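# Sort boxes: full ones into tote, empties back to desks

## Task

Every box in the room that is full must end up entirely inside the tote, and every box that is empty must be returned to the desk it belongs to. The robot must not tip over or be left leaning, and a box only counts as placed if it stays there on its own, without the robot holding it.

## Robot and tools

The robot is a Hello Robot Stretch 4 with one arm: an omni-wheel base, a lift that rides up a mast, a telescoping arm that reaches forward, a wrist with yaw, pitch and roll joints, and a two-finger gripper. It stands about 1.6 m tall, and the base rim lies within 0.23 m of the base origin. It has four cameras: head_camera, head_left_camera, head_right_camera and wrist_camera.

Frames. The base frame sits on the floor below the base centre, with x ahead, y to the left and z up. hand_pose is reported in this frame and marks a point between the fingers, 0.015 m back from their tips; it can be slightly wrong. The odometry frame is wherever the base frame was when the scene began.

execute_actions takes "actions", a list holding one action or nothing; an empty list just reports state and images. An action may contain "base", "joints", or both, plus optional "pace" and "contact_limits". Alternatively it contains only "end_of_arm": "enable_torque", which re-powers any wrist or gripper motor that shut itself off. All motions in one action start together.
- "base" holds exactly one command, each a relative move from where the base last measured itself: translate_m (metres, forward positive, -2 to 2), strafe_m (metres sideways, left positive, -2 to 2), or rotate_rad (radians, counter-clockwise from above positive, -3.2 to 3.2). Driving never turns the base and turning never drives it.
- "joints" maps joint names to absolute targets, not offsets: lift_m 0 to 1.2 m; arm_m 0 to 0.55 m of extension; wrist_yaw_rad -1.134 to 4.276 (0 points ahead, positive swings left, 3.14 is folded back, past 3.4 the arm may block it); wrist_pitch_rad -1.117 to 4.259 (0 level, 1.57 pointing down); wrist_roll_rad -1.117 to 4.259 (0 keeps fingers level, positive turns clockwise viewed from behind); gripper_m 0 to 0.08 m finger gap. Targets outside a joint range are clipped and noted; any other bad value or unknown key rejects the call entirely.
- "pace" is "slow", "default", "fast" or "max"; base top speed rises from 0.1 to 0.6 m/s and turning from 1 to 4 rad/s. With the lift high, base speed is capped lower.
- "contact_limits" accepts only arm_m, from 0 (gentlest) to 0.75 (firmest), default 0.5; it sets how much force the arm may apply before halting.
- "cameras" lists which images to return; omitted, null or ["all"] gives every camera, [] gives none.
A joint or base omitted from an action may keep driving toward its earlier target. No action runs past 15 s. If a result reports a stop, later motion calls in the same reply are skipped.

wait takes "seconds" (0 to 10) and lets the scene run with no new command, then reports like an empty action. zoom_image takes "camera" and "region" [x0, y0, x1, y1] in pixels of that camera's latest full image, origin top-left, at most 504 by 504. read_manual returns licence text only. finished_scene takes "scene", the current scene's number, and ends it irreversibly after the last command settles; its result says whether the goal was met and gives the next task.

A sensible start: unfold the wrist with lift_m 0.4 and wrist_yaw_rad 0 in one action, look around, then approach each box, grip, carry, and release.

Reading the results. base_status and joint_status give each motion's outcome: "done"; "off_target" (stopped short, may still push; after a grip this means something is held); "contact_stop_at_<key>" (hit something, that part goes slack, a slack lift may sag); "limit_stop_at_<name>", including limit_stop_at_tilt (leaning over 6 degrees, lift, arm and wheels go slack) and limit_stop_at_own_body (self-collision; back away from the body); "torque_fault" (a wrist or gripper motor went limp until enable_torque). on_its_own lists things that happened without command; its "held at" value is a target, not a position. lidar_m gives 12 distances in metres in 30-degree sectors, first straight ahead then counter-clockwise (4th left, 7th behind, 10th right); "-" means nothing seen or closer than 0.25 m; it misses clear objects and thin legs. wrist_depth_mm is a 7 by 7 grid of depths, 100 to 2000 mm, row by row from top left. base_odometry counts wheel turns, so slip looks like travel; if turned_by_wheels and turned_by_imu differ by over about 0.1 rad, the heading is off by roughly that difference. base_tilt gives forward and right lean in degrees. motor_effort shows percent effort, signed toward higher joint values, with the peak of the last action in brackets; for wheel_0, wheel_1, wheel_2 positive means turning right. The pictures line names the cameras in image order.

Gripping. Command a gap smaller than the box to squeeze; while holding, the gripper_m reading stays above the command and its effort leaves 0. Effort held beyond about 50 shuts the gripper off and may drop the load.

Avoid: driving or turning with over 1 kg held while arm_m exceeds 0.2, especially at fast paces; pushing or pulling hard with a raised gripper; pressing the gripper into things, which causes wrist torque faults; dropping or slamming boxes; tilting the gripper up while rolled, which can trigger self-collision. Release every box so it rests stably before ending.

Each tool is called by a JSON object that holds its "api" and its "payload", one argument or row to a line.

## Session

{"api": "execute_actions", "payload": {
  "actions": []
}}

Scene clock: 0.00 s.
base_odometry: x=+0.000 y=+0.000 heading=+0.000 (m, m, rad; odometry frame)
turned_by_wheels: +0.000 (rad since the last result)
turned_by_imu: +0.000 (rad since the last result)
base_tilt: forward=-0.2 right=+0.0 (deg)
lidar_m: 1.59 1.49 1.50 1.08 1.02 1.10 1.43 1.40 0.91 0.64 0.63 0.66
base_status: not commanded
joint_positions: lift_m=+0.226 arm_m=-0.002 wrist_yaw_rad=+3.089 wrist_pitch_rad=+0.015 wrist_roll_rad=+0.016 gripper_m=+0.040
joint_status: not commanded
motor_effort: lift_m=+21 arm_m=-1 wrist_yaw_rad=-1 wrist_pitch_rad=-6 wrist_roll_rad=+0 gripper_m=+0 wheel_0=+1 wheel_1=-1 wheel_2=+1 (%)
hand_pose: x=-0.0388 y=+0.0984 z=+0.4009 quat_wxyz=(+0.026, -0.007, +0.008, +1.000) (m; base frame)
wrist_depth_mm: 133 135 - 1921 1430 1118 960 / - 135 - 1921 1397 1118 946 / 108 136 245 1921 1430 1138 960 / 124 137 - 1921 1464 1118 960 / 1863 - - 1983 1430 1160 960 / 1618 1499 1499 1499 1281 1160 976 / 1078 574 127 1025 121 - 960
pictures: head_camera, head_left_camera, head_right_camera, wrist_camera
Images, in order (width x height): head_camera 420x560, head_left_camera 420x672, head_right_camera 420x672, wrist_camera 616x392.

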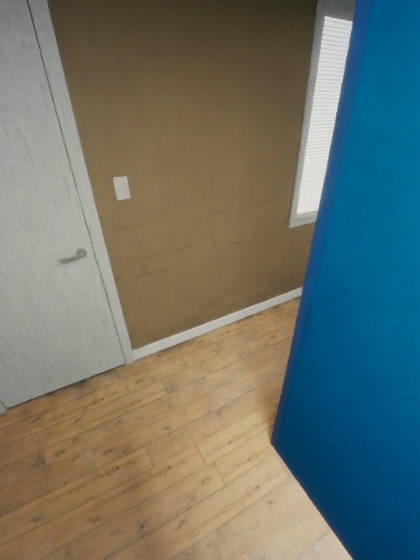

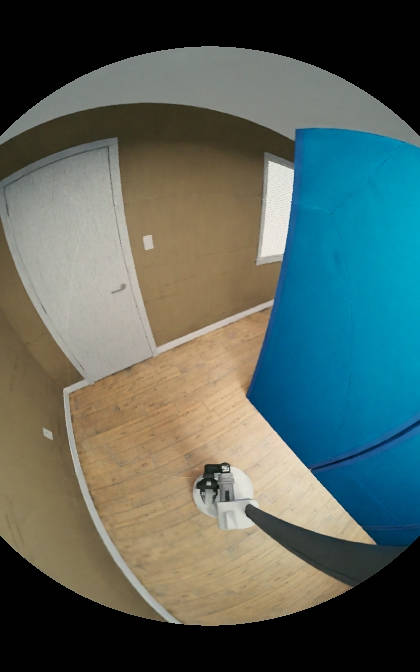

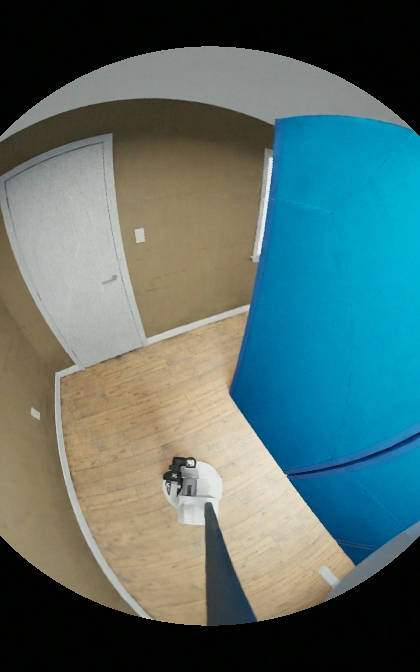

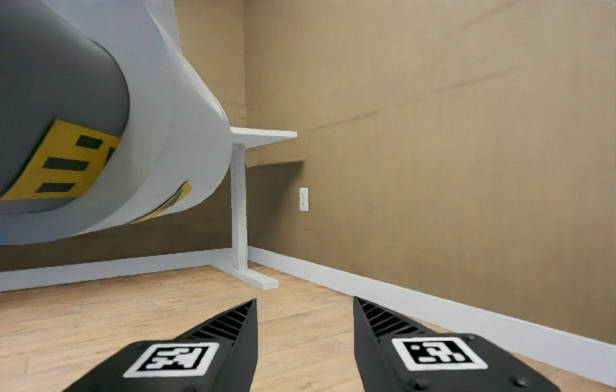

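{"api": "execute_actions", "payload": {
  "actions": [
    {"base":{"rotate_rad":3.14}}
  ],
  "cameras": ["head_camera","head_left_camera","head_right_camera"]
}}

Scene clock: 3.60 s.
base_odometry: x=+0.000 y=+0.000 heading=+3.139 (m, m, rad; odometry frame)
turned_by_wheels: +3.139 (rad since the last result)
turned_by_imu: +3.113 (rad since the last result)
base_tilt: forward=-0.3 right=+0.1 (deg)
lidar_m: 1.46 1.40 0.93 0.65 0.64 0.67 1.60 1.51 1.49 1.06 1.02 1.11
base_status: done
joint_positions: lift_m=+0.226 arm_m=-0.002 wrist_yaw_rad=+3.089 wrist_pitch_rad=+0.015 wrist_roll_rad=+0.016 gripper_m=+0.040
joint_status: not commanded
motor_effort: lift_m=+21(21) arm_m=-2(2) wrist_yaw_rad=+0(0) wrist_pitch_rad=-6(6) wrist_roll_rad=-1(0) gripper_m=+1(1) wheel_0=-5(11) wheel_1=-5(12) wheel_2=-4(10) (%)
hand_pose: x=-0.0387 y=+0.0984 z=+0.4009 quat_wxyz=(+0.026, -0.007, +0.008, +1.000) (m; base frame)
wrist_depth_mm: 133 136 1756 - 854 683 574 / - 136 1708 - 866 691 585 / 108 136 245 - 866 699 580 / 124 138 1756 - 878 691 580 / 1366 1618 1756 - 891 699 585 / 1366 1537 1537 1499 788 691 585 / 1060 580 127 1025 121 - 580
pictures: head_camera, head_left_camera, head_right_camera
Images, in order (width x height): head_camera 420x560, head_left_camera 420x672, head_right_camera 420x672.

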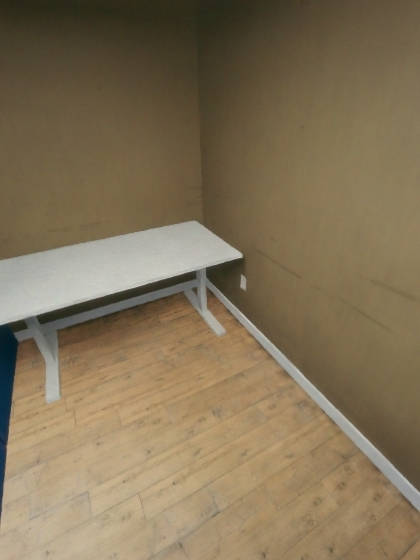

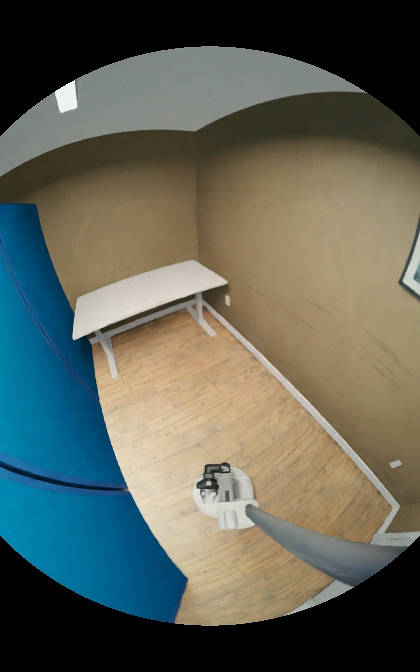

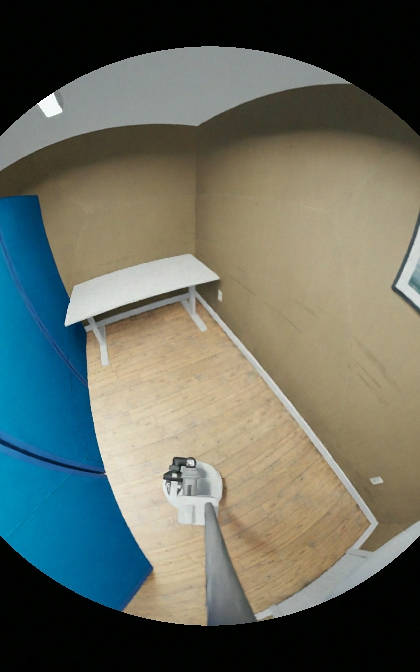

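{"api": "execute_actions", "payload": {
  "actions": [
    {"base":{"rotate_rad":-2.62}}
  ],
  "cameras": []
}}

{"api": "execute_actions", "payload": {
  "actions": [
    {"base":{"translate_m":0.95}}
  ],
  "cameras": []
}}

{"api": "execute_actions", "payload": {
  "actions": [
    {"base":{"rotate_rad":-1.57}}
  ],
  "cameras": ["head_camera","head_left_camera"]
}}

Scene clock: 10.60 s.
base_odometry: x=+0.000 y=+0.000 heading=+0.520 (m, m, rad; odometry frame)
turned_by_wheels: -2.619 (rad since the last result)
turned_by_imu: -2.596 (rad since the last result)
base_tilt: forward=-0.3 right=+0.1 (deg)
lidar_m: 1.45 1.49 1.09 1.01 1.11 1.48 1.42 0.91 0.66 0.61 0.67 1.60
base_status: done
joint_positions: lift_m=+0.226 arm_m=-0.002 wrist_yaw_rad=+3.089 wrist_pitch_rad=+0.015 wrist_roll_rad=+0.016 gripper_m=+0.040
joint_status: not commanded
motor_effort: lift_m=+21(21) arm_m=-2(2) wrist_yaw_rad=+0(0) wrist_pitch_rad=-6(7) wrist_roll_rad=-1(0) gripper_m=+0(0) wheel_0=+6(11) wheel_1=+6(11) wheel_2=+5(12) (%)
hand_pose: x=-0.0387 y=+0.0985 z=+0.4009 quat_wxyz=(+0.026, -0.007, +0.008, +1.000) (m; base frame)
wrist_depth_mm: 134 136 - - - 1921 1366 / - 135 - - - 1983 1397 / 108 136 245 - - 1808 1397 / 124 137 - - - 1983 1397 / 1118 1863 - - - 1921 1397 / 1182 1576 1499 1499 1366 1464 1308 / 1042 574 127 1042 121 - 991
pictures: none
No camera images: the call's "cameras" was empty. Leave "cameras" out to get every camera's image.

Scene clock: 15.23 s.
base_odometry: x=+0.824 y=+0.473 heading=+0.521 (m, m, rad; odometry frame)
turned_by_wheels: +0.001 (rad since the last result)
turned_by_imu: +0.002 (rad since the last result)
base_tilt: forward=-0.3 right=+0.2 (deg)
lidar_m: 0.50 0.60 0.82 1.03 1.08 1.52 2.45 0.94 0.76 2.19 0.85 0.56
base_status: done
joint_positions: lift_m=+0.226 arm_m=-0.002 wrist_yaw_rad=+3.089 wrist_pitch_rad=+0.015 wrist_roll_rad=+0.016 gripper_m=+0.040
joint_status: not commanded
motor_effort: lift_m=+21(21) arm_m=-2(2) wrist_yaw_rad=+0(0) wrist_pitch_rad=-5(7) wrist_roll_rad=+0(0) gripper_m=+0(0) wheel_0=+5(9) wheel_1=+5(9) wheel_2=-1(11) (%)
hand_pose: x=-0.0387 y=+0.0984 z=+0.4009 quat_wxyz=(+0.026, -0.007, +0.008, +1.000) (m; base frame)
wrist_depth_mm: 134 136 - - - 1921 1366 / - 135 - - - 1921 1430 / 108 136 246 - - 1983 1366 / 124 138 - - - 1921 1366 / 1160 1808 - - - 1983 1366 / 1229 1537 1499 1499 1336 1430 1336 / 1078 580 127 1025 121 - 976
pictures: none
No camera images: the call's "cameras" was empty. Leave "cameras" out to get every camera's image.

Scene clock: 17.30 s.
base_odometry: x=+0.824 y=+0.473 heading=-1.048 (m, m, rad; odometry frame)
turned_by_wheels: -1.569 (rad since the last result)
turned_by_imu: -1.555 (rad since the last result)
base_tilt: forward=-0.3 right=+0.2 (deg)
lidar_m: 2.12 0.86 0.59 0.51 0.58 0.86 1.04 1.10 1.53 2.36 0.93 0.75
base_status: done
joint_positions: lift_m=+0.226 arm_m=-0.002 wrist_yaw_rad=+3.089 wrist_pitch_rad=+0.015 wrist_roll_rad=+0.016 gripper_m=+0.040
joint_status: not commanded
motor_effort: lift_m=+21(21) arm_m=-2(2) wrist_yaw_rad=+1(0) wrist_pitch_rad=-6(7) wrist_roll_rad=+0(0) gripper_m=+0(0) wheel_0=+6(11) wheel_1=+6(13) wheel_2=+4(10) (%)
hand_pose: x=-0.0386 y=+0.0985 z=+0.4009 quat_wxyz=(+0.026, -0.007, +0.008, +1.000) (m; base frame)
wrist_depth_mm: 133 135 1138 1160 1182 1025 691 / - 136 1160 1182 1182 1025 699 / 108 137 244 1205 1205 1008 699 / 124 137 1160 1160 1182 1042 707 / 1138 1160 1182 1182 1205 1025 707 / 1138 1138 1160 1182 1205 1042 699 / 1060 574 127 1042 121 - 691
pictures: head_camera, head_left_camera
Images, in order (width x height): head_camera 420x560, head_left_camera 420x672.

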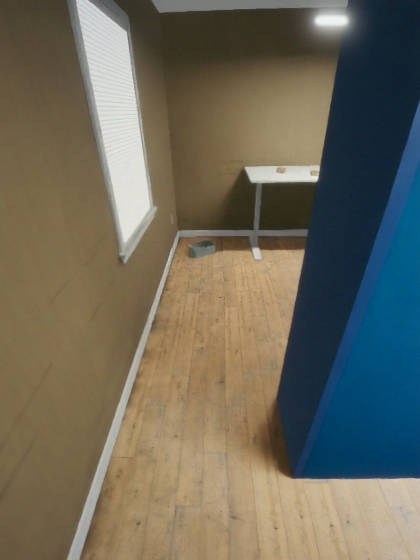

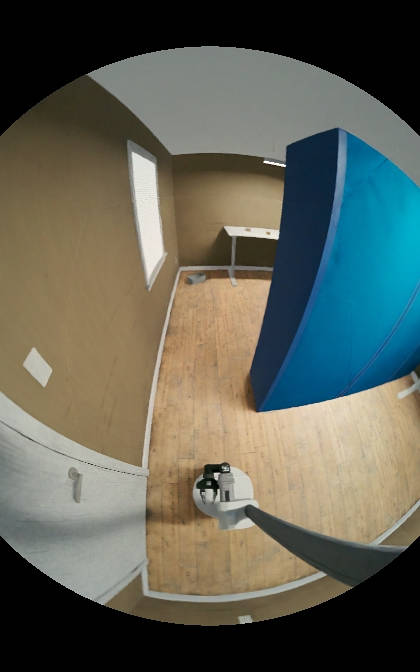

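{"api": "execute_actions", "payload": {
  "actions": [
    {"base":{"strafe_m":0.07}}
  ],
  "cameras": []
}}

{"api": "execute_actions", "payload": {
  "actions": [
    {"base":{"translate_m":1.4}}
  ],
  "cameras": ["head_camera","head_left_camera","head_right_camera"]
}}

Scene clock: 19.93 s.
base_odometry: x=+0.884 y=+0.507 heading=-1.048 (m, m, rad; odometry frame)
turned_by_wheels: +0.000 (rad since the last result)
turned_by_imu: +0.000 (rad since the last result)
base_tilt: forward=-0.3 right=+0.1 (deg)
lidar_m: 1.82 0.75 0.51 0.43 0.53 0.75 1.01 1.10 1.50 2.41 0.94 0.78
base_status: done
joint_positions: lift_m=+0.226 arm_m=-0.002 wrist_yaw_rad=+3.089 wrist_pitch_rad=+0.015 wrist_roll_rad=+0.016 gripper_m=+0.040
joint_status: not commanded
motor_effort: lift_m=+21(21) arm_m=-2(2) wrist_yaw_rad=+0(0) wrist_pitch_rad=-6(7) wrist_roll_rad=+0(0) gripper_m=+0(0) wheel_0=-6(13) wheel_1=+4(13) wheel_2=+0(3) (%)
hand_pose: x=-0.0386 y=+0.0985 z=+0.4009 quat_wxyz=(+0.026, -0.007, +0.008, +1.000) (m; base frame)
wrist_depth_mm: 133 136 1182 1182 1182 809 591 / - 136 1160 1160 1182 820 597 / 108 137 245 1160 1160 831 603 / 124 138 1182 1182 1182 831 603 / 1118 1160 1160 1205 1182 831 609 / 1138 1160 1182 1160 1182 842 609 / 1060 580 127 1008 121 - 597
pictures: none
No camera images: the call's "cameras" was empty. Leave "cameras" out to get every camera's image.

Scene clock: 26.10 s.
base_odometry: x=+1.584 y=-0.705 heading=-1.047 (m, m, rad; odometry frame)
turned_by_wheels: +0.001 (rad since the last result)
turned_by_imu: +0.004 (rad since the last result)
base_tilt: forward=-0.3 right=+0.1 (deg)
lidar_m: 1.64 0.66 0.45 0.48 0.50 0.75 2.13 0.60 0.50 1.13 2.13 1.56
base_status: done
joint_positions: lift_m=+0.226 arm_m=-0.002 wrist_yaw_rad=+3.089 wrist_pitch_rad=+0.015 wrist_roll_rad=+0.016 gripper_m=+0.040
joint_status: not commanded
motor_effort: lift_m=+21(21) arm_m=-2(2) wrist_yaw_rad=+0(1) wrist_pitch_rad=-8(6) wrist_roll_rad=+0(1) gripper_m=+0(0) wheel_0=+5(8) wheel_1=+5(9) wheel_2=-3(13) (%)
hand_pose: x=-0.0386 y=+0.0984 z=+0.4009 quat_wxyz=(+0.026, -0.007, +0.008, +1.000) (m; base frame)
wrist_depth_mm: 133 135 - - 1464 842 597 / - 136 - - 1430 842 597 / 108 136 245 - 1499 854 603 / 124 138 - - 1499 866 603 / 820 - - - 1499 866 615 / 1308 1576 1499 1464 1182 878 615 / 931 574 127 1008 121 - 603
pictures: head_camera, head_left_camera, head_right_camera
Images, in order (width x height): head_camera 420x560, head_left_camera 420x672, head_right_camera 420x672.

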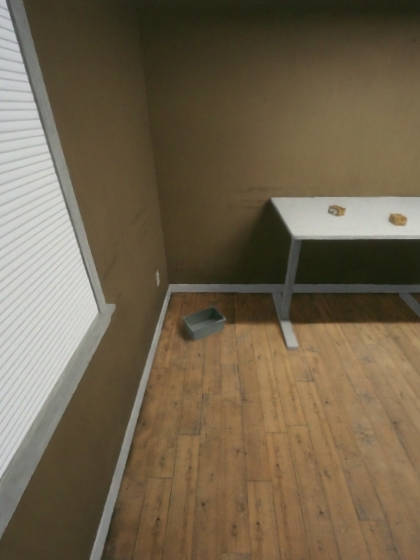

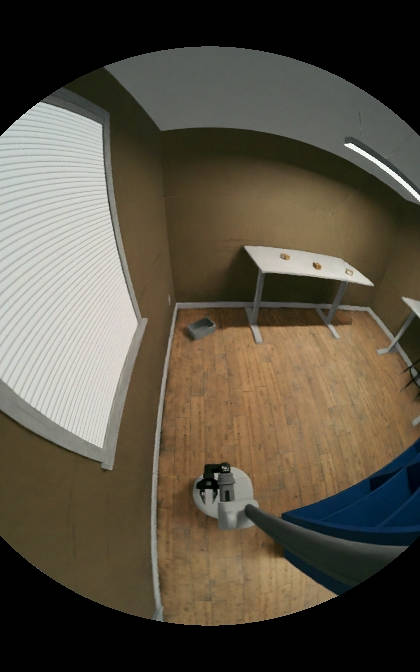

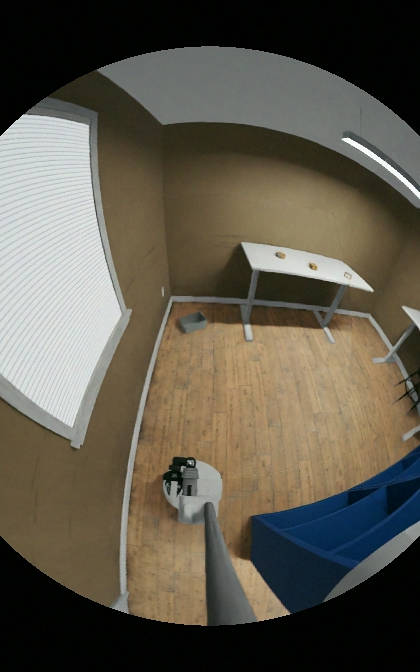

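Move on and look right.

{"api": "execute_actions", "payload": {
  "actions": [
    {"base":{"translate_m":0.4}}
  ],
  "cameras": []
}}

{"api": "execute_actions", "payload": {
  "actions": [
    {"base":{"rotate_rad":-0.9}}
  ],
  "cameras": ["head_camera","head_left_camera","head_right_camera"]
}}

Scene clock: 30.10 s.
base_odometry: x=+1.784 y=-1.051 heading=-1.047 (m, m, rad; odometry frame)
turned_by_wheels: +0.001 (rad since the last result)
turned_by_imu: +0.002 (rad since the last result)
base_tilt: forward=-0.2 right=+0.2 (deg)
lidar_m: 1.20 0.63 0.50 0.45 0.46 0.73 2.11 0.80 0.97 2.46 1.53 1.18
base_status: done
joint_positions: lift_m=+0.226 arm_m=-0.002 wrist_yaw_rad=+3.089 wrist_pitch_rad=+0.015 wrist_roll_rad=+0.016 gripper_m=+0.040
joint_status: not commanded
motor_effort: lift_m=+21(21) arm_m=-2(2) wrist_yaw_rad=-1(0) wrist_pitch_rad=-8(9) wrist_roll_rad=+0(0) gripper_m=+1(0) wheel_0=+4(9) wheel_1=+6(11) wheel_2=-3(12) (%)
hand_pose: x=-0.0386 y=+0.0984 z=+0.4009 quat_wxyz=(+0.026, -0.007, +0.008, +1.000) (m; base frame)
wrist_depth_mm: 134 135 - - 1499 831 591 / - 135 - - 1464 842 597 / 108 137 245 - 1499 842 597 / 124 137 - - 1576 854 591 / 820 - - - 1576 866 597 / 854 1397 1576 1499 1160 878 603 / 854 574 127 1025 121 - 591
pictures: none
No camera images: the call's "cameras" was empty. Leave "cameras" out to get every camera's image.

Scene clock: 31.73 s.
base_odometry: x=+1.784 y=-1.051 heading=-1.946 (m, m, rad; odometry frame)
turned_by_wheels: -0.899 (rad since the last result)
turned_by_imu: -0.891 (rad since the last result)
base_tilt: forward=-0.2 right=+0.1 (deg)
lidar_m: 1.37 1.18 1.20 0.58 0.43 0.44 0.51 0.87 1.10 0.83 1.15 2.46
base_status: done
joint_positions: lift_m=+0.226 arm_m=-0.002 wrist_yaw_rad=+3.089 wrist_pitch_rad=+0.015 wrist_roll_rad=+0.016 gripper_m=+0.040
joint_status: not commanded
motor_effort: lift_m=+21(21) arm_m=-2(2) wrist_yaw_rad=+0(0) wrist_pitch_rad=-6(6) wrist_roll_rad=-1(1) gripper_m=+0(0) wheel_0=+4(10) wheel_1=+6(12) wheel_2=+4(8) (%)
hand_pose: x=-0.0386 y=+0.0984 z=+0.4009 quat_wxyz=(+0.026, -0.007, +0.008, +1.000) (m; base frame)
wrist_depth_mm: 134 136 778 654 564 500 442 / - 136 732 654 569 496 445 / 108 136 245 661 564 500 452 / 124 137 741 661 569 500 452 / 1205 976 798 661 574 504 452 / 1281 991 778 668 544 508 455 / 1042 544 127 676 121 - 455
pictures: head_camera, head_left_camera, head_right_camera
Images, in order (width x height): head_camera 420x560, head_left_camera 420x672, head_right_camera 420x672.

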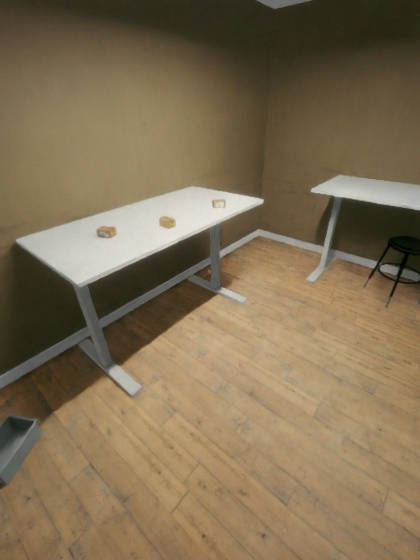

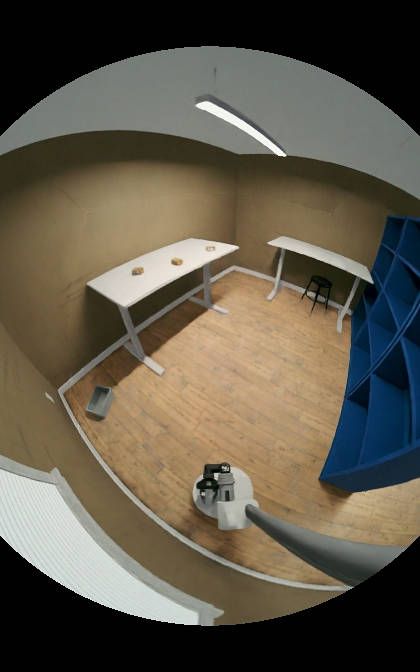

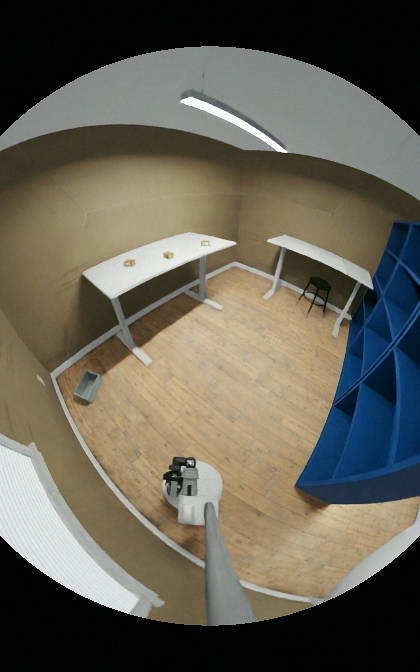

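{"api": "execute_actions", "payload": {
  "actions": [
    {"base":{"rotate_rad":0.9},"joints":{"lift_m":0.4,"wrist_yaw_rad":0}}
  ],
  "cameras": []
}}

{"api": "execute_actions", "payload": {
  "actions": [
    {"base":{"strafe_m":-1.0},"joints":{"lift_m":0.9}}
  ]
}}

Scene clock: 35.20 s.
base_odometry: x=+1.784 y=-1.051 heading=-1.047 (m, m, rad; odometry frame)
turned_by_wheels: +0.899 (rad since the last result)
turned_by_imu: +0.892 (rad since the last result)
base_tilt: forward=-0.4 right=+0.1 (deg)
lidar_m: 1.21 0.66 0.46 0.46 0.49 0.73 2.10 0.81 0.99 2.46 1.57 1.18
base_status: done
joint_positions: lift_m=+0.400 arm_m=-0.002 wrist_yaw_rad=+0.000 wrist_pitch_rad=+0.015 wrist_roll_rad=+0.016 gripper_m=+0.040
joint_status: all done
motor_effort: lift_m=+23(23) arm_m=-2(2) wrist_yaw_rad=-2(6) wrist_pitch_rad=-6(6) wrist_roll_rad=+0(0) gripper_m=+0(0) wheel_0=-7(10) wheel_1=-5(12) wheel_2=-5(10) (%)
hand_pose: x=+0.3818 y=-0.0874 z=+0.5748 quat_wxyz=(+1.000, +0.008, +0.008, +0.000) (m; base frame)
wrist_depth_mm: 878 1308 1618 1661 1618 1661 1576 / 878 1308 1661 1661 1576 1138 1182 / 891 1336 1618 1661 1661 1661 1661 / 866 1308 1708 1661 1661 1661 1618 / 866 1255 1661 1661 1661 1708 1708 / 854 1281 1661 1618 1618 1708 1618 / 854 585 127 1308 121 - 1336
pictures: none
No camera images: the call's "cameras" was empty. Leave "cameras" out to get every camera's image.

Scene clock: 39.87 s.
base_odometry: x=+0.918 y=-1.551 heading=-1.047 (m, m, rad; odometry frame)
turned_by_wheels: +0.000 (rad since the last result)
turned_by_imu: +0.000 (rad since the last result)
base_tilt: forward=-0.3 right=+0.1 (deg)
lidar_m: 1.07 1.12 1.52 1.44 1.55 0.68 0.68 0.71 1.03 1.45 1.53 1.10
base_status: done
joint_positions: lift_m=+0.900 arm_m=-0.002 wrist_yaw_rad=+0.000 wrist_pitch_rad=+0.015 wrist_roll_rad=+0.016 gripper_m=+0.040
joint_status: all done
motor_effort: lift_m=+22(27) arm_m=-2(2) wrist_yaw_rad=+0(1) wrist_pitch_rad=-5(7) wrist_roll_rad=+0(1) gripper_m=+0(1) wheel_0=+4(13) wheel_1=-5(12) wheel_2=+0(3) (%)
hand_pose: x=+0.3818 y=-0.0874 z=+1.0749 quat_wxyz=(+1.000, +0.008, +0.008, +0.000) (m; base frame)
wrist_depth_mm: 1576 1618 1618 1618 1661 1661 1576 / 1618 1618 1618 1618 1661 1661 1576 / 1661 1661 1618 1618 1618 1661 1661 / 1661 1618 1618 1618 1618 1708 1661 / 1708 1118 1098 991 1042 1008 1008 / 1708 1661 1618 1661 1661 1576 1618 / 1618 661 128 1661 121 - 1708
pictures: head_camera, head_left_camera, head_right_camera, wrist_camera
camera_calibration (this result's frames):
wrist_camera: T_world_to_cam=[[-0.0231215, -0.999723, -0.00430428, -0.0775464], [-0.0486119, 0.00542461, -0.998803, 1.14791], [0.99855, -0.0228846, -0.0487238, -0.179394], [0, 0, 0, 1]] pos_world=[0.233142, -0.0878572, 1.13746]
Images, in order (width x height): head_camera 420x560, head_left_camera 420x672, head_right_camera 420x672, wrist_camera 616x392.

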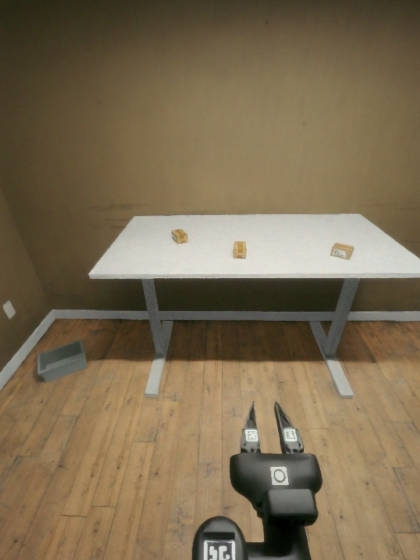

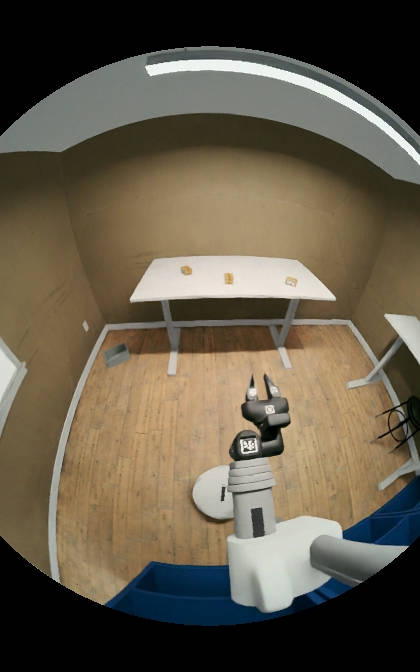

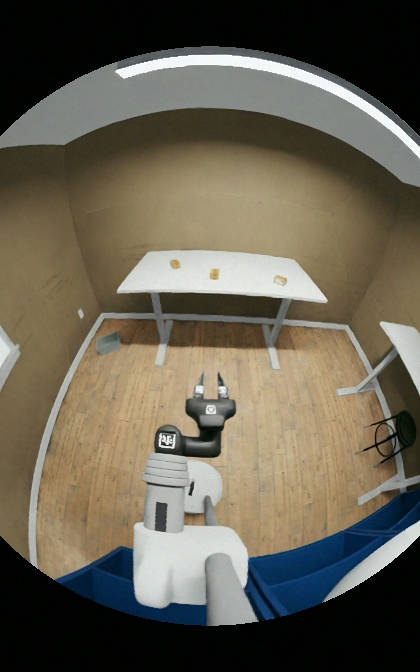

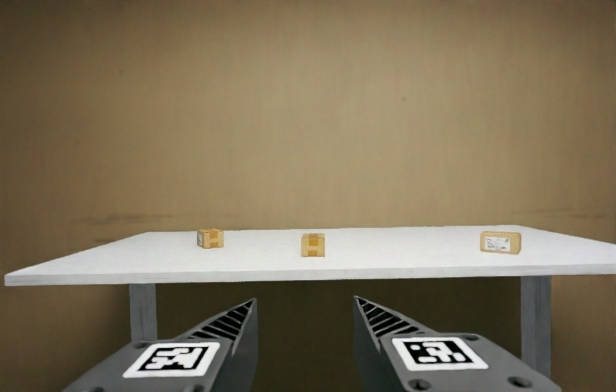

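{"api": "execute_actions", "payload": {
  "actions": [
    {"base":{"rotate_rad":-2.0},"joints":{"lift_m":1.15,"wrist_pitch_rad":1.57,"gripper_m":0.08}}
  ],
  "cameras": ["head_camera","head_left_camera","head_right_camera"]
}}

Scene clock: 46.20 s.
base_odometry: x=+0.918 y=-1.551 heading=-3.046 (m, m, rad; odometry frame)
turned_by_wheels: -1.999 (rad since the last result)
turned_by_imu: -1.981 (rad since the last result)
base_tilt: forward=-0.3 right=+0.1 (deg)
lidar_m: 1.11 1.43 1.45 1.09 1.05 1.16 1.53 1.44 1.62 0.70 0.66 0.74
base_status: done
joint_positions: lift_m=+1.150 arm_m=-0.002 wrist_yaw_rad=+0.000 wrist_pitch_rad=+1.570 wrist_roll_rad=+0.016 gripper_m=+0.080
joint_status: all done
motor_effort: lift_m=+23(24) arm_m=-2(2) wrist_yaw_rad=+1(1) wrist_pitch_rad=+0(6) wrist_roll_rad=-1(0) gripper_m=+2(2) wheel_0=+5(10) wheel_1=+6(13) wheel_2=+2(9) (%)
hand_pose: x=+0.1694 y=-0.0874 z=+1.1154 quat_wxyz=(+0.707, +0.006, +0.707, -0.006) (m; base frame)
wrist_depth_mm: 1255 1255 1255 1255 1255 960 732 / 1255 1255 1255 1255 1255 1182 732 / 1255 1255 1229 1255 1255 1182 1182 / 1255 1255 1255 1308 1255 1281 1182 / 1255 1281 1060 1060 1255 1255 1205 / 1255 1255 1042 1042 1255 1255 1229 / 1229 107 1281 1281 1308 103 -
pictures: head_camera, head_left_camera, head_right_camera
Images, in order (width x height): head_camera 420x560, head_left_camera 420x672, head_right_camera 420x672.

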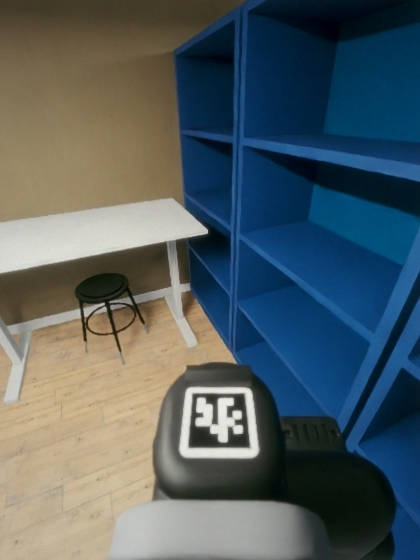

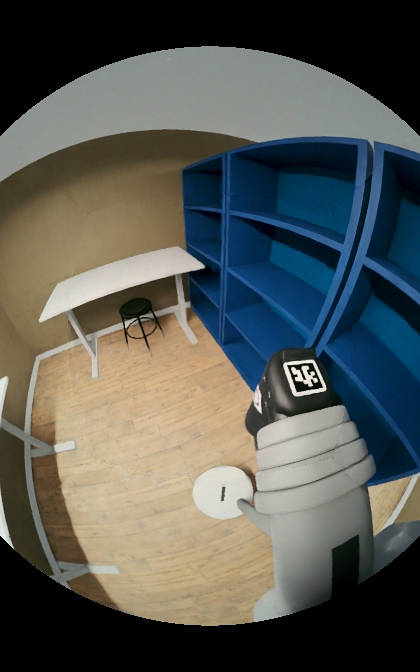

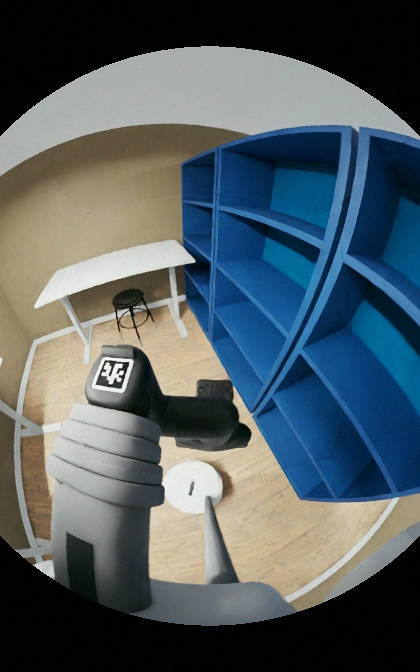

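{"api": "execute_actions", "payload": {
  "actions": [
    {"base":{"rotate_rad":2.0},"joints":{"lift_m":1.2}}
  ],
  "cameras": []
}}

{"api": "execute_actions", "payload": {
  "actions": [
    {"base":{"translate_m":0.62},"joints":{"arm_m":0.38}}
  ],
  "cameras": ["head_camera","wrist_camera"]
}}

Scene clock: 50.73 s.
base_odometry: x=+0.918 y=-1.551 heading=-1.047 (m, m, rad; odometry frame)
turned_by_wheels: +1.999 (rad since the last result)
turned_by_imu: +1.982 (rad since the last result)
base_tilt: forward=-0.2 right=+0.2 (deg)
lidar_m: 1.07 1.14 1.52 1.44 1.56 0.69 0.67 0.70 1.00 1.44 1.55 1.12
base_status: done
joint_positions: lift_m=+1.199 arm_m=-0.002 wrist_yaw_rad=+0.000 wrist_pitch_rad=+1.570 wrist_roll_rad=+0.016 gripper_m=+0.080
joint_status: all done
motor_effort: lift_m=+23(23) arm_m=-2(2) wrist_yaw_rad=+0(0) wrist_pitch_rad=+1(0) wrist_roll_rad=+0(1) gripper_m=+2(2) wheel_0=-5(10) wheel_1=-8(10) wheel_2=-5(8) (%)
hand_pose: x=+0.1694 y=-0.0874 z=+1.1649 quat_wxyz=(+0.707, +0.006, +0.707, -0.006) (m; base frame)
wrist_depth_mm: 1281 1308 1281 1308 1336 1308 1336 / 1308 1308 1308 1308 1281 1308 1336 / 1308 1308 1336 1308 1336 1336 1308 / 1308 1308 1336 1308 1336 1308 1308 / 1308 1308 1098 1078 1308 1336 1308 / 1281 1281 1098 1078 1308 1336 1336 / 1308 108 1336 1308 1336 103 -
pictures: none
No camera images: the call's "cameras" was empty. Leave "cameras" out to get every camera's image.

Scene clock: 54.30 s.
base_odometry: x=+1.228 y=-2.088 heading=-1.047 (m, m, rad; odometry frame)
turned_by_wheels: +0.001 (rad since the last result)
turned_by_imu: +0.002 (rad since the last result)
base_tilt: forward=-0.3 right=+0.2 (deg)
lidar_m: 0.43 0.47 0.69 1.44 1.53 1.34 1.28 1.37 1.53 1.46 0.65 0.47
base_status: done
joint_positions: lift_m=+1.199 arm_m=+0.379 wrist_yaw_rad=+0.000 wrist_pitch_rad=+1.570 wrist_roll_rad=+0.016 gripper_m=+0.080
joint_status: all done
motor_effort: lift_m=+22(23) arm_m=+5(7) wrist_yaw_rad=-1(0) wrist_pitch_rad=+1(1) wrist_roll_rad=+0(0) gripper_m=+2(2) wheel_0=+4(10) wheel_1=+6(11) wheel_2=-1(12) (%)
hand_pose: x=+0.5503 y=-0.0874 z=+1.1650 quat_wxyz=(+0.707, +0.006, +0.707, -0.006) (m; base frame)
wrist_depth_mm: 355 357 359 359 357 359 359 / 355 357 357 359 362 359 359 / 353 357 359 310 359 359 362 / 357 359 357 359 362 362 362 / 359 357 359 359 362 362 364 / 357 359 362 359 362 364 364 / 359 108 1098 1098 1308 103 -
pictures: head_camera, wrist_camera
camera_calibration (this result's frames):
wrist_camera: T_world_to_cam=[[-0.00448312, -0.999724, 0.0230521, -0.115389], [-0.999456, 0.00523288, 0.032568, 0.567749], [-0.0326796, -0.0228935, -0.999204, 1.3315], [0, 0, 0, 1]] pos_world=[0.610436, -0.0878458, 1.31461]
Images, in order (width x height): head_camera 420x560, wrist_camera 616x392.

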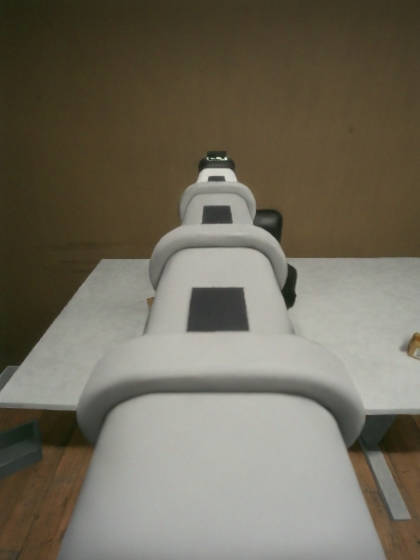

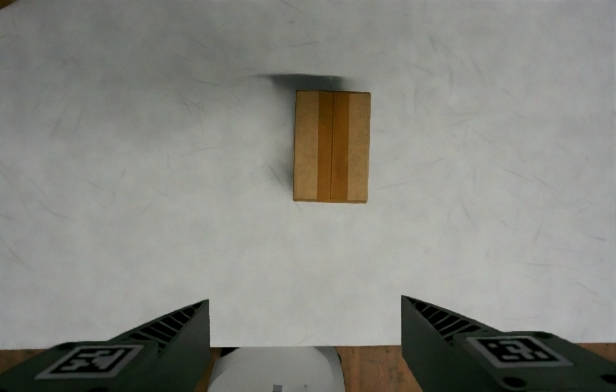

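{"api": "execute_actions", "payload": {
  "actions": [
    {"base":{"strafe_m":-0.026},"joints":{"arm_m":0.467,"lift_m":1.08}}
  ],
  "cameras": ["wrist_camera"]
}}

Scene clock: 58.63 s.
base_odometry: x=+1.206 y=-2.101 heading=-1.047 (m, m, rad; odometry frame)
turned_by_wheels: +0.000 (rad since the last result)
turned_by_imu: +0.000 (rad since the last result)
base_tilt: forward=-0.3 right=+0.2 (deg)
lidar_m: 0.42 0.49 0.67 1.46 1.56 1.36 1.30 1.35 1.53 1.43 0.67 0.48
base_status: done
joint_positions: lift_m=+1.080 arm_m=+0.466 wrist_yaw_rad=+0.000 wrist_pitch_rad=+1.570 wrist_roll_rad=+0.016 gripper_m=+0.080
joint_status: all done
motor_effort: lift_m=+18(20) arm_m=+5(6) wrist_yaw_rad=-1(1) wrist_pitch_rad=+1(1) wrist_roll_rad=+0(0) gripper_m=+2(2) wheel_0=+1(13) wheel_1=-3(10) wheel_2=+1(1) (%)
hand_pose: x=+0.6372 y=-0.0874 z=+1.0457 quat_wxyz=(+0.707, +0.006, +0.707, -0.006) (m; base frame)
wrist_depth_mm: 238 239 239 240 240 241 240 / 237 239 240 240 240 241 242 / 239 240 240 240 241 242 243 / 239 241 240 240 242 243 244 / 241 242 242 192 243 244 243 / 240 241 192 192 243 244 245 / 241 108 192 193 244 103 -
pictures: wrist_camera
camera_calibration (this result's frames):
wrist_camera: T_world_to_cam=[[-0.00447017, -0.999724, 0.0230527, -0.11226], [-0.999452, 0.00522302, 0.0327014, 0.658384], [-0.0328128, -0.0228939, -0.999199, 1.21527], [0, 0, 0, 1]] pos_world=[0.697397, -0.0878452, 1.19535]
Images, in order (width x height): wrist_camera 616x392.

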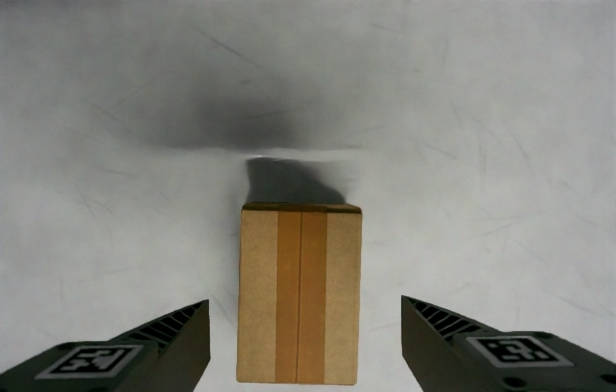

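{"api": "execute_actions", "payload": {
  "actions": [
    {"joints":{"lift_m":1.017}}
  ],
  "cameras": ["wrist_camera"]
}}

{"api": "execute_actions", "payload": {
  "actions": [
    {"joints":{"gripper_m":0.04}}
  ],
  "cameras": []
}}

{"api": "execute_actions", "payload": {
  "actions": [
    {"joints":{"lift_m":1.12}}
  ],
  "cameras": []
}}

{"api": "execute_actions", "payload": {
  "actions": [
    {"joints":{"wrist_pitch_rad":0.0}}
  ],
  "cameras": ["wrist_camera","head_camera"]
}}

Scene clock: 62.33 s.
base_odometry: x=+1.206 y=-2.101 heading=-1.047 (m, m, rad; odometry frame)
turned_by_wheels: +0.000 (rad since the last result)
turned_by_imu: +0.002 (rad since the last result)
base_tilt: forward=-0.3 right=+0.1 (deg)
lidar_m: 0.45 0.47 0.68 1.46 1.56 1.34 1.30 1.37 1.52 1.44 0.66 0.46
base_status: not commanded
joint_positions: lift_m=+1.050 arm_m=+0.466 wrist_yaw_rad=+0.000 wrist_pitch_rad=+1.569 wrist_roll_rad=+0.016 gripper_m=+0.080
joint_status: lift_m contact_stop (moved -0.030 of -0.063)
on_its_own: lift_m is slack since a contact_stop (your +1.017 is given up)
motor_effort: lift_m=+18(19) arm_m=+4(5) wrist_yaw_rad=+0(4) wrist_pitch_rad=+2(27) wrist_roll_rad=+0(4) gripper_m=+2(2) wheel_0=-1(1) wheel_1=-3(3) wheel_2=+0(0) (%)
hand_pose: x=+0.6375 y=-0.0874 z=+1.0153 quat_wxyz=(+0.708, +0.006, +0.707, -0.006) (m; base frame)
wrist_depth_mm: 212 212 213 213 213 213 215 / 212 213 213 213 214 215 215 / 211 213 213 213 214 215 215 / 212 212 213 213 215 214 216 / 213 213 163 165 215 216 216 / 213 213 163 215 215 215 216 / 213 108 164 214 214 103 -
pictures: wrist_camera
camera_calibration (this result's frames):
wrist_camera: T_world_to_cam=[[-0.00456217, -0.999724, 0.0230485, -0.111495], [-0.999481, 0.00529341, 0.0317654, 0.6607], [-0.0318786, -0.0228917, -0.99923, 1.18436], [0, 0, 0, 1]] pos_world=[0.697605, -0.0878495, 1.16503]
Images, in order (width x height): wrist_camera 616x392.

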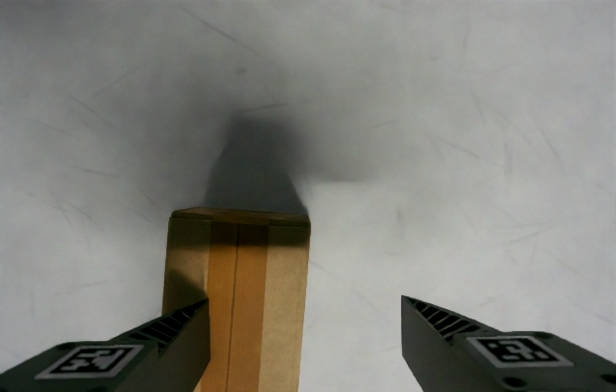

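not run: a stop came earlier in this reply.

not run: a stop came earlier in this reply.

not run: a stop came earlier in this reply.

{"api": "execute_actions", "payload": {
  "actions": [
    {"joints":{"lift_m":1.08}}
  ],
  "cameras": []
}}

{"api": "execute_actions", "payload": {
  "actions": [
    {"base":{"strafe_m":0.028}}
  ],
  "cameras": ["wrist_camera"]
}}

Scene clock: 64.87 s.
base_odometry: x=+1.206 y=-2.101 heading=-1.047 (m, m, rad; odometry frame)
turned_by_wheels: +0.000 (rad since the last result)
turned_by_imu: +0.000 (rad since the last result)
base_tilt: forward=-0.3 right=+0.1 (deg)
lidar_m: 0.43 0.49 0.66 1.47 1.55 1.33 1.31 1.32 1.48 1.43 0.65 0.45
base_status: not commanded
joint_positions: lift_m=+1.080 arm_m=+0.466 wrist_yaw_rad=+0.000 wrist_pitch_rad=+1.570 wrist_roll_rad=+0.016 gripper_m=+0.080
joint_status: all done
motor_effort: lift_m=+23(24) arm_m=+4(4) wrist_yaw_rad=-1(1) wrist_pitch_rad=+1(2) wrist_roll_rad=+0(1) gripper_m=+2(2) wheel_0=-1(1) wheel_1=-3(3) wheel_2=-1(1) (%)
hand_pose: x=+0.6374 y=-0.0874 z=+1.0454 quat_wxyz=(+0.707, +0.006, +0.707, -0.006) (m; base frame)
wrist_depth_mm: 238 238 240 240 240 241 241 / 238 239 239 240 241 241 242 / 239 239 239 240 241 242 242 / 238 240 240 241 241 241 243 / 240 240 191 242 242 242 243 / 241 240 191 241 242 244 244 / 240 108 191 242 243 103 -
pictures: none
No camera images: the call's "cameras" was empty. Leave "cameras" out to get every camera's image.

Scene clock: 65.77 s.
base_odometry: x=+1.230 y=-2.087 heading=-1.047 (m, m, rad; odometry frame)
turned_by_wheels: +0.000 (rad since the last result)
turned_by_imu: +0.000 (rad since the last result)
base_tilt: forward=-0.2 right=+0.1 (deg)
lidar_m: 0.43 0.47 0.66 1.43 1.48 1.36 1.30 1.37 1.53 1.46 0.66 0.49
base_status: done
joint_positions: lift_m=+1.080 arm_m=+0.466 wrist_yaw_rad=+0.000 wrist_pitch_rad=+1.570 wrist_roll_rad=+0.016 gripper_m=+0.080
joint_status: not commanded
motor_effort: lift_m=+23(23) arm_m=+4(4) wrist_yaw_rad=-1(2) wrist_pitch_rad=+2(2) wrist_roll_rad=+1(1) gripper_m=+2(2) wheel_0=-3(12) wheel_1=+2(14) wheel_2=-1(0) (%)
hand_pose: x=+0.6374 y=-0.0874 z=+1.0454 quat_wxyz=(+0.707, +0.006, +0.707, -0.006) (m; base frame)
wrist_depth_mm: 238 238 239 239 239 241 241 / 238 238 239 240 240 241 241 / 239 239 239 241 241 241 242 / 239 239 240 241 242 243 242 / 239 239 239 191 242 242 243 / 239 240 192 191 242 243 245 / 240 108 191 193 243 103 -
pictures: wrist_camera
camera_calibration (this result's frames):
wrist_camera: T_world_to_cam=[[-0.00438434, -0.999725, 0.0230515, -0.112304], [-0.999461, 0.00513051, 0.0324109, 0.658922], [-0.0325203, -0.0228969, -0.999209, 1.21475], [0, 0, 0, 1]] pos_world=[0.697579, -0.0878396, 1.19502]
Images, in order (width x height): wrist_camera 616x392.

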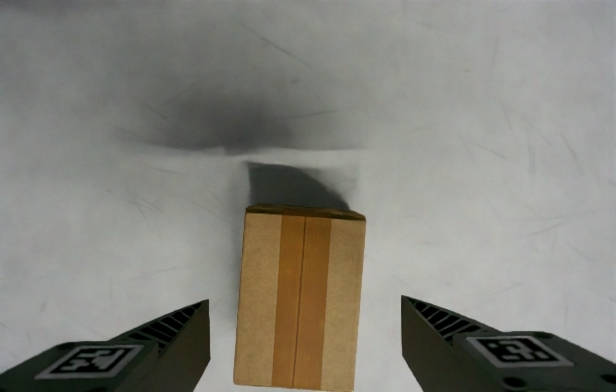

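{"api": "execute_actions", "payload": {
  "actions": [
    {"base":{"strafe_m":0.004},"joints":{"lift_m":1.045}}
  ],
  "cameras": ["wrist_camera"]
}}

Scene clock: 69.10 s.
base_odometry: x=+1.234 y=-2.085 heading=-1.047 (m, m, rad; odometry frame)
turned_by_wheels: +0.000 (rad since the last result)
turned_by_imu: +0.000 (rad since the last result)
base_tilt: forward=-0.2 right=+0.2 (deg)
lidar_m: 0.43 0.48 0.66 1.43 1.53 1.34 1.28 1.35 1.54 1.46 0.65 0.48
base_status: done
joint_positions: lift_m=+1.045 arm_m=+0.466 wrist_yaw_rad=+0.000 wrist_pitch_rad=+1.570 wrist_roll_rad=+0.016 gripper_m=+0.080
joint_status: all done
motor_effort: lift_m=+18(20) arm_m=+4(4) wrist_yaw_rad=+0(0) wrist_pitch_rad=+1(2) wrist_roll_rad=-1(0) gripper_m=+1(1) wheel_0=+0(11) wheel_1=-1(9) wheel_2=+0(0) (%)
hand_pose: x=+0.6374 y=-0.0874 z=+1.0107 quat_wxyz=(+0.707, +0.006, +0.707, -0.006) (m; base frame)
wrist_depth_mm: 204 204 204 205 206 206 207 / 205 205 205 206 206 207 207 / 205 205 205 206 206 208 208 / 205 206 206 206 207 208 208 / 206 206 206 157 208 208 208 / 206 206 160 157 158 208 208 / 206 108 158 158 157 103 -
pictures: wrist_camera
camera_calibration (this result's frames):
wrist_camera: T_world_to_cam=[[-0.00439959, -0.999725, 0.0230517, -0.111496], [-0.99946, 0.00514677, 0.0324549, 0.65999], [-0.0325646, -0.0228964, -0.999207, 1.18017], [0, 0, 0, 1]] pos_world=[0.697575, -0.0878406, 1.16038]
Images, in order (width x height): wrist_camera 616x392.

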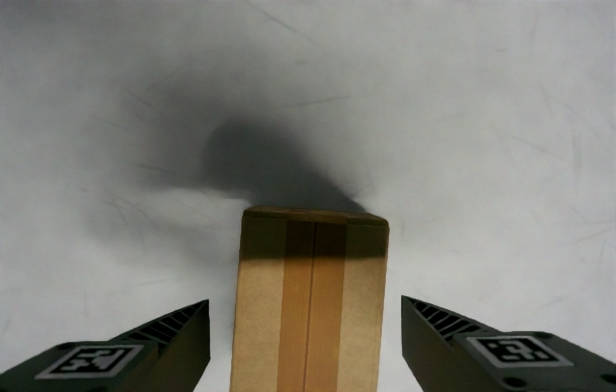

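{"api": "execute_actions", "payload": {
  "actions": [
    {"joints":{"lift_m":1.017},"pace":"slow"}
  ],
  "cameras": ["wrist_camera"]
}}

{"api": "execute_actions", "payload": {
  "actions": [
    {"joints":{"gripper_m":0.04}}
  ],
  "cameras": []
}}

{"api": "execute_actions", "payload": {
  "actions": [
    {"joints":{"lift_m":1.12}}
  ],
  "cameras": []
}}

{"api": "execute_actions", "payload": {
  "actions": [
    {"joints":{"wrist_pitch_rad":0.0}}
  ],
  "cameras": ["wrist_camera","head_camera"]
}}

Scene clock: 71.97 s.
base_odometry: x=+1.234 y=-2.085 heading=-1.047 (m, m, rad; odometry frame)
turned_by_wheels: +0.000 (rad since the last result)
turned_by_imu: +0.000 (rad since the last result)
base_tilt: forward=-0.3 right=+0.1 (deg)
lidar_m: 0.44 0.50 0.67 1.43 1.49 1.35 1.28 1.37 1.53 1.48 0.64 0.46
base_status: not commanded
joint_positions: lift_m=+1.017 arm_m=+0.466 wrist_yaw_rad=+0.000 wrist_pitch_rad=+1.570 wrist_roll_rad=+0.016 gripper_m=+0.080
joint_status: all done
motor_effort: lift_m=+18(17) arm_m=+4(4) wrist_yaw_rad=-1(1) wrist_pitch_rad=-1(2) wrist_roll_rad=+1(0) gripper_m=+2(1) wheel_0=+0(0) wheel_1=-1(1) wheel_2=+0(1) (%)
hand_pose: x=+0.6374 y=-0.0874 z=+0.9827 quat_wxyz=(+0.707, +0.006, +0.707, -0.006) (m; base frame)
wrist_depth_mm: 176 176 177 177 178 178 178 / 177 177 177 178 179 179 179 / 177 178 178 178 179 180 180 / 177 178 178 179 179 180 179 / 177 178 178 129 132 180 180 / 178 178 142 129 129 180 180 / 178 107 129 129 129 103 -
pictures: wrist_camera
camera_calibration (this result's frames):
wrist_camera: T_world_to_cam=[[-0.00439954, -0.999725, 0.0230517, -0.110851], [-0.99946, 0.00514672, 0.032455, 0.660898], [-0.0325647, -0.0228964, -0.999207, 1.1522], [0, 0, 0, 1]] pos_world=[0.697575, -0.0878406, 1.13239]
Images, in order (width x height): wrist_camera 616x392.

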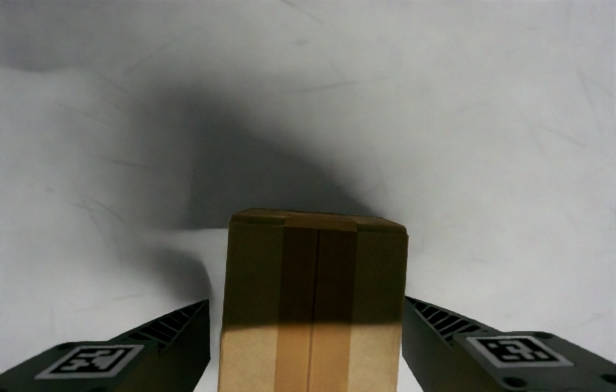

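Scene clock: 72.97 s.
base_odometry: x=+1.234 y=-2.085 heading=-1.047 (m, m, rad; odometry frame)
turned_by_wheels: +0.000 (rad since the last result)
turned_by_imu: +0.000 (rad since the last result)
base_tilt: forward=-0.4 right=+0.1 (deg)
lidar_m: 0.44 0.50 0.69 1.44 1.52 1.35 1.31 1.37 1.52 1.48 0.65 0.48
base_status: not commanded
joint_positions: lift_m=+1.017 arm_m=+0.466 wrist_yaw_rad=+0.000 wrist_pitch_rad=+1.570 wrist_roll_rad=+0.016 gripper_m=+0.060
joint_status: gripper_m off_target (ended at +0.060, target +0.040)
on_its_own: gripper_m is held at +0.055, not at your +0.040, by its contact guard: the fingers met something
motor_effort: lift_m=+18(18) arm_m=+4(4) wrist_yaw_rad=-1(1) wrist_pitch_rad=+0(1) wrist_roll_rad=+0(0) gripper_m=-40(44) wheel_0=+0(0) wheel_1=-1(1) wheel_2=+0(1) (%)
hand_pose: x=+0.6374 y=-0.0874 z=+0.9827 quat_wxyz=(+0.707, +0.006, +0.707, -0.006) (m; base frame)
wrist_depth_mm: 177 177 177 177 178 178 179 / 177 177 177 178 178 179 180 / 177 178 178 178 179 179 179 / 177 178 179 178 179 179 180 / 177 178 178 129 132 180 180 / 178 178 129 129 129 180 181 / 179 105 129 129 129 - -
pictures: none
No camera images: the call's "cameras" was empty. Leave "cameras" out to get every camera's image.

Scene clock: 74.43 s.
base_odometry: x=+1.234 y=-2.085 heading=-1.047 (m, m, rad; odometry frame)
turned_by_wheels: +0.000 (rad since the last result)
turned_by_imu: +0.000 (rad since the last result)
base_tilt: forward=-0.3 right=+0.2 (deg)
lidar_m: 0.45 0.48 0.69 1.43 1.52 1.33 1.30 1.35 1.56 1.46 0.66 0.46
base_status: not commanded
joint_positions: lift_m=+1.120 arm_m=+0.466 wrist_yaw_rad=+0.000 wrist_pitch_rad=+1.570 wrist_roll_rad=+0.016 gripper_m=+0.060
joint_status: all done
on_its_own: gripper_m is held at +0.055, not at your +0.040, by its contact guard: the fingers met something
motor_effort: lift_m=+24(27) arm_m=+4(4) wrist_yaw_rad=-1(1) wrist_pitch_rad=-1(0) wrist_roll_rad=+0(0) gripper_m=-40(40) wheel_0=+0(0) wheel_1=-1(1) wheel_2=+0(0) (%)
hand_pose: x=+0.6373 y=-0.0874 z=+1.0852 quat_wxyz=(+0.707, +0.006, +0.707, -0.006) (m; base frame)
wrist_depth_mm: 276 276 278 277 279 279 281 / 277 277 278 278 279 279 281 / 277 278 278 279 279 279 282 / 277 278 279 279 281 282 283 / 278 279 281 129 132 282 282 / 278 279 129 129 130 282 282 / 279 104 129 129 129 - 283
pictures: none
No camera images: the call's "cameras" was empty. Leave "cameras" out to get every camera's image.

Scene clock: 75.90 s.
base_odometry: x=+1.234 y=-2.085 heading=-1.047 (m, m, rad; odometry frame)
turned_by_wheels: +0.000 (rad since the last result)
turned_by_imu: +0.000 (rad since the last result)
base_tilt: forward=-0.2 right=+0.1 (deg)
lidar_m: 0.43 0.46 0.68 1.45 1.51 1.34 1.29 1.33 1.55 1.48 0.65 0.47
base_status: not commanded
joint_positions: lift_m=+1.120 arm_m=+0.466 wrist_yaw_rad=+0.000 wrist_pitch_rad=+0.006 wrist_roll_rad=+0.016 gripper_m=+0.060
joint_status: all done
on_its_own: gripper_m is held at +0.055, not at your +0.040, by its contact guard: the fingers met something
motor_effort: lift_m=+24(25) arm_m=+4(4) wrist_yaw_rad=-1(1) wrist_pitch_rad=-16(17) wrist_roll_rad=+0(0) gripper_m=-40(40) wheel_0=+1(0) wheel_1=-1(1) wheel_2=+0(0) (%)
hand_pose: x=+0.8499 y=-0.0874 z=+1.2967 quat_wxyz=(+1.000, +0.008, +0.003, +0.000) (m; base frame)
wrist_depth_mm: 559 559 559 549 549 554 544 / 559 554 554 554 554 554 549 / 559 559 559 559 554 549 554 / 564 564 559 554 554 554 559 / 559 559 564 129 132 554 559 / 564 564 129 129 129 559 559 / 569 104 129 129 129 - 559
pictures: head_camera, wrist_camera
camera_calibration (this result's frames):
wrist_camera: T_world_to_cam=[[-0.0229891, -0.999726, -0.00435935, -0.065791], [-0.0392316, 0.00525928, -0.999216, 1.38476], [0.998966, -0.0228001, -0.0393418, -0.648504], [0, 0, 0, 1]] pos_world=[0.700647, -0.0878417, 1.35788]
Images, in order (width x height): head_camera 420x560, wrist_camera 616x392.

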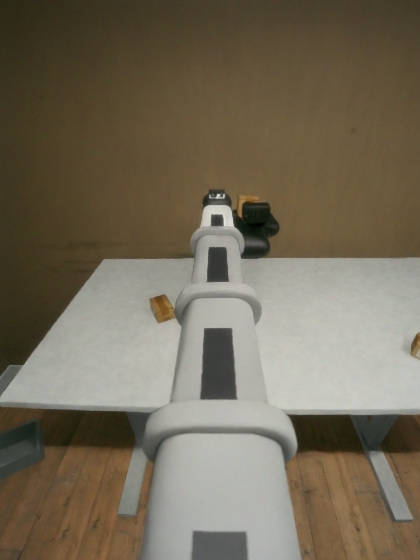

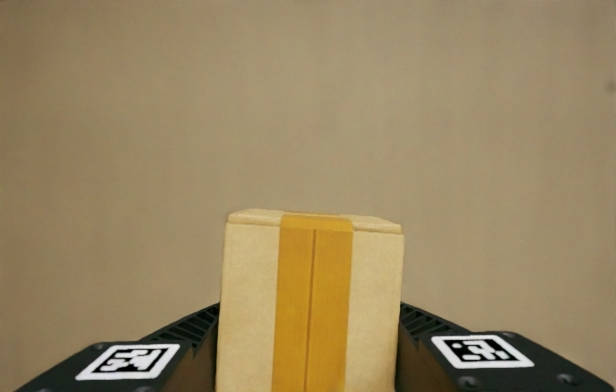

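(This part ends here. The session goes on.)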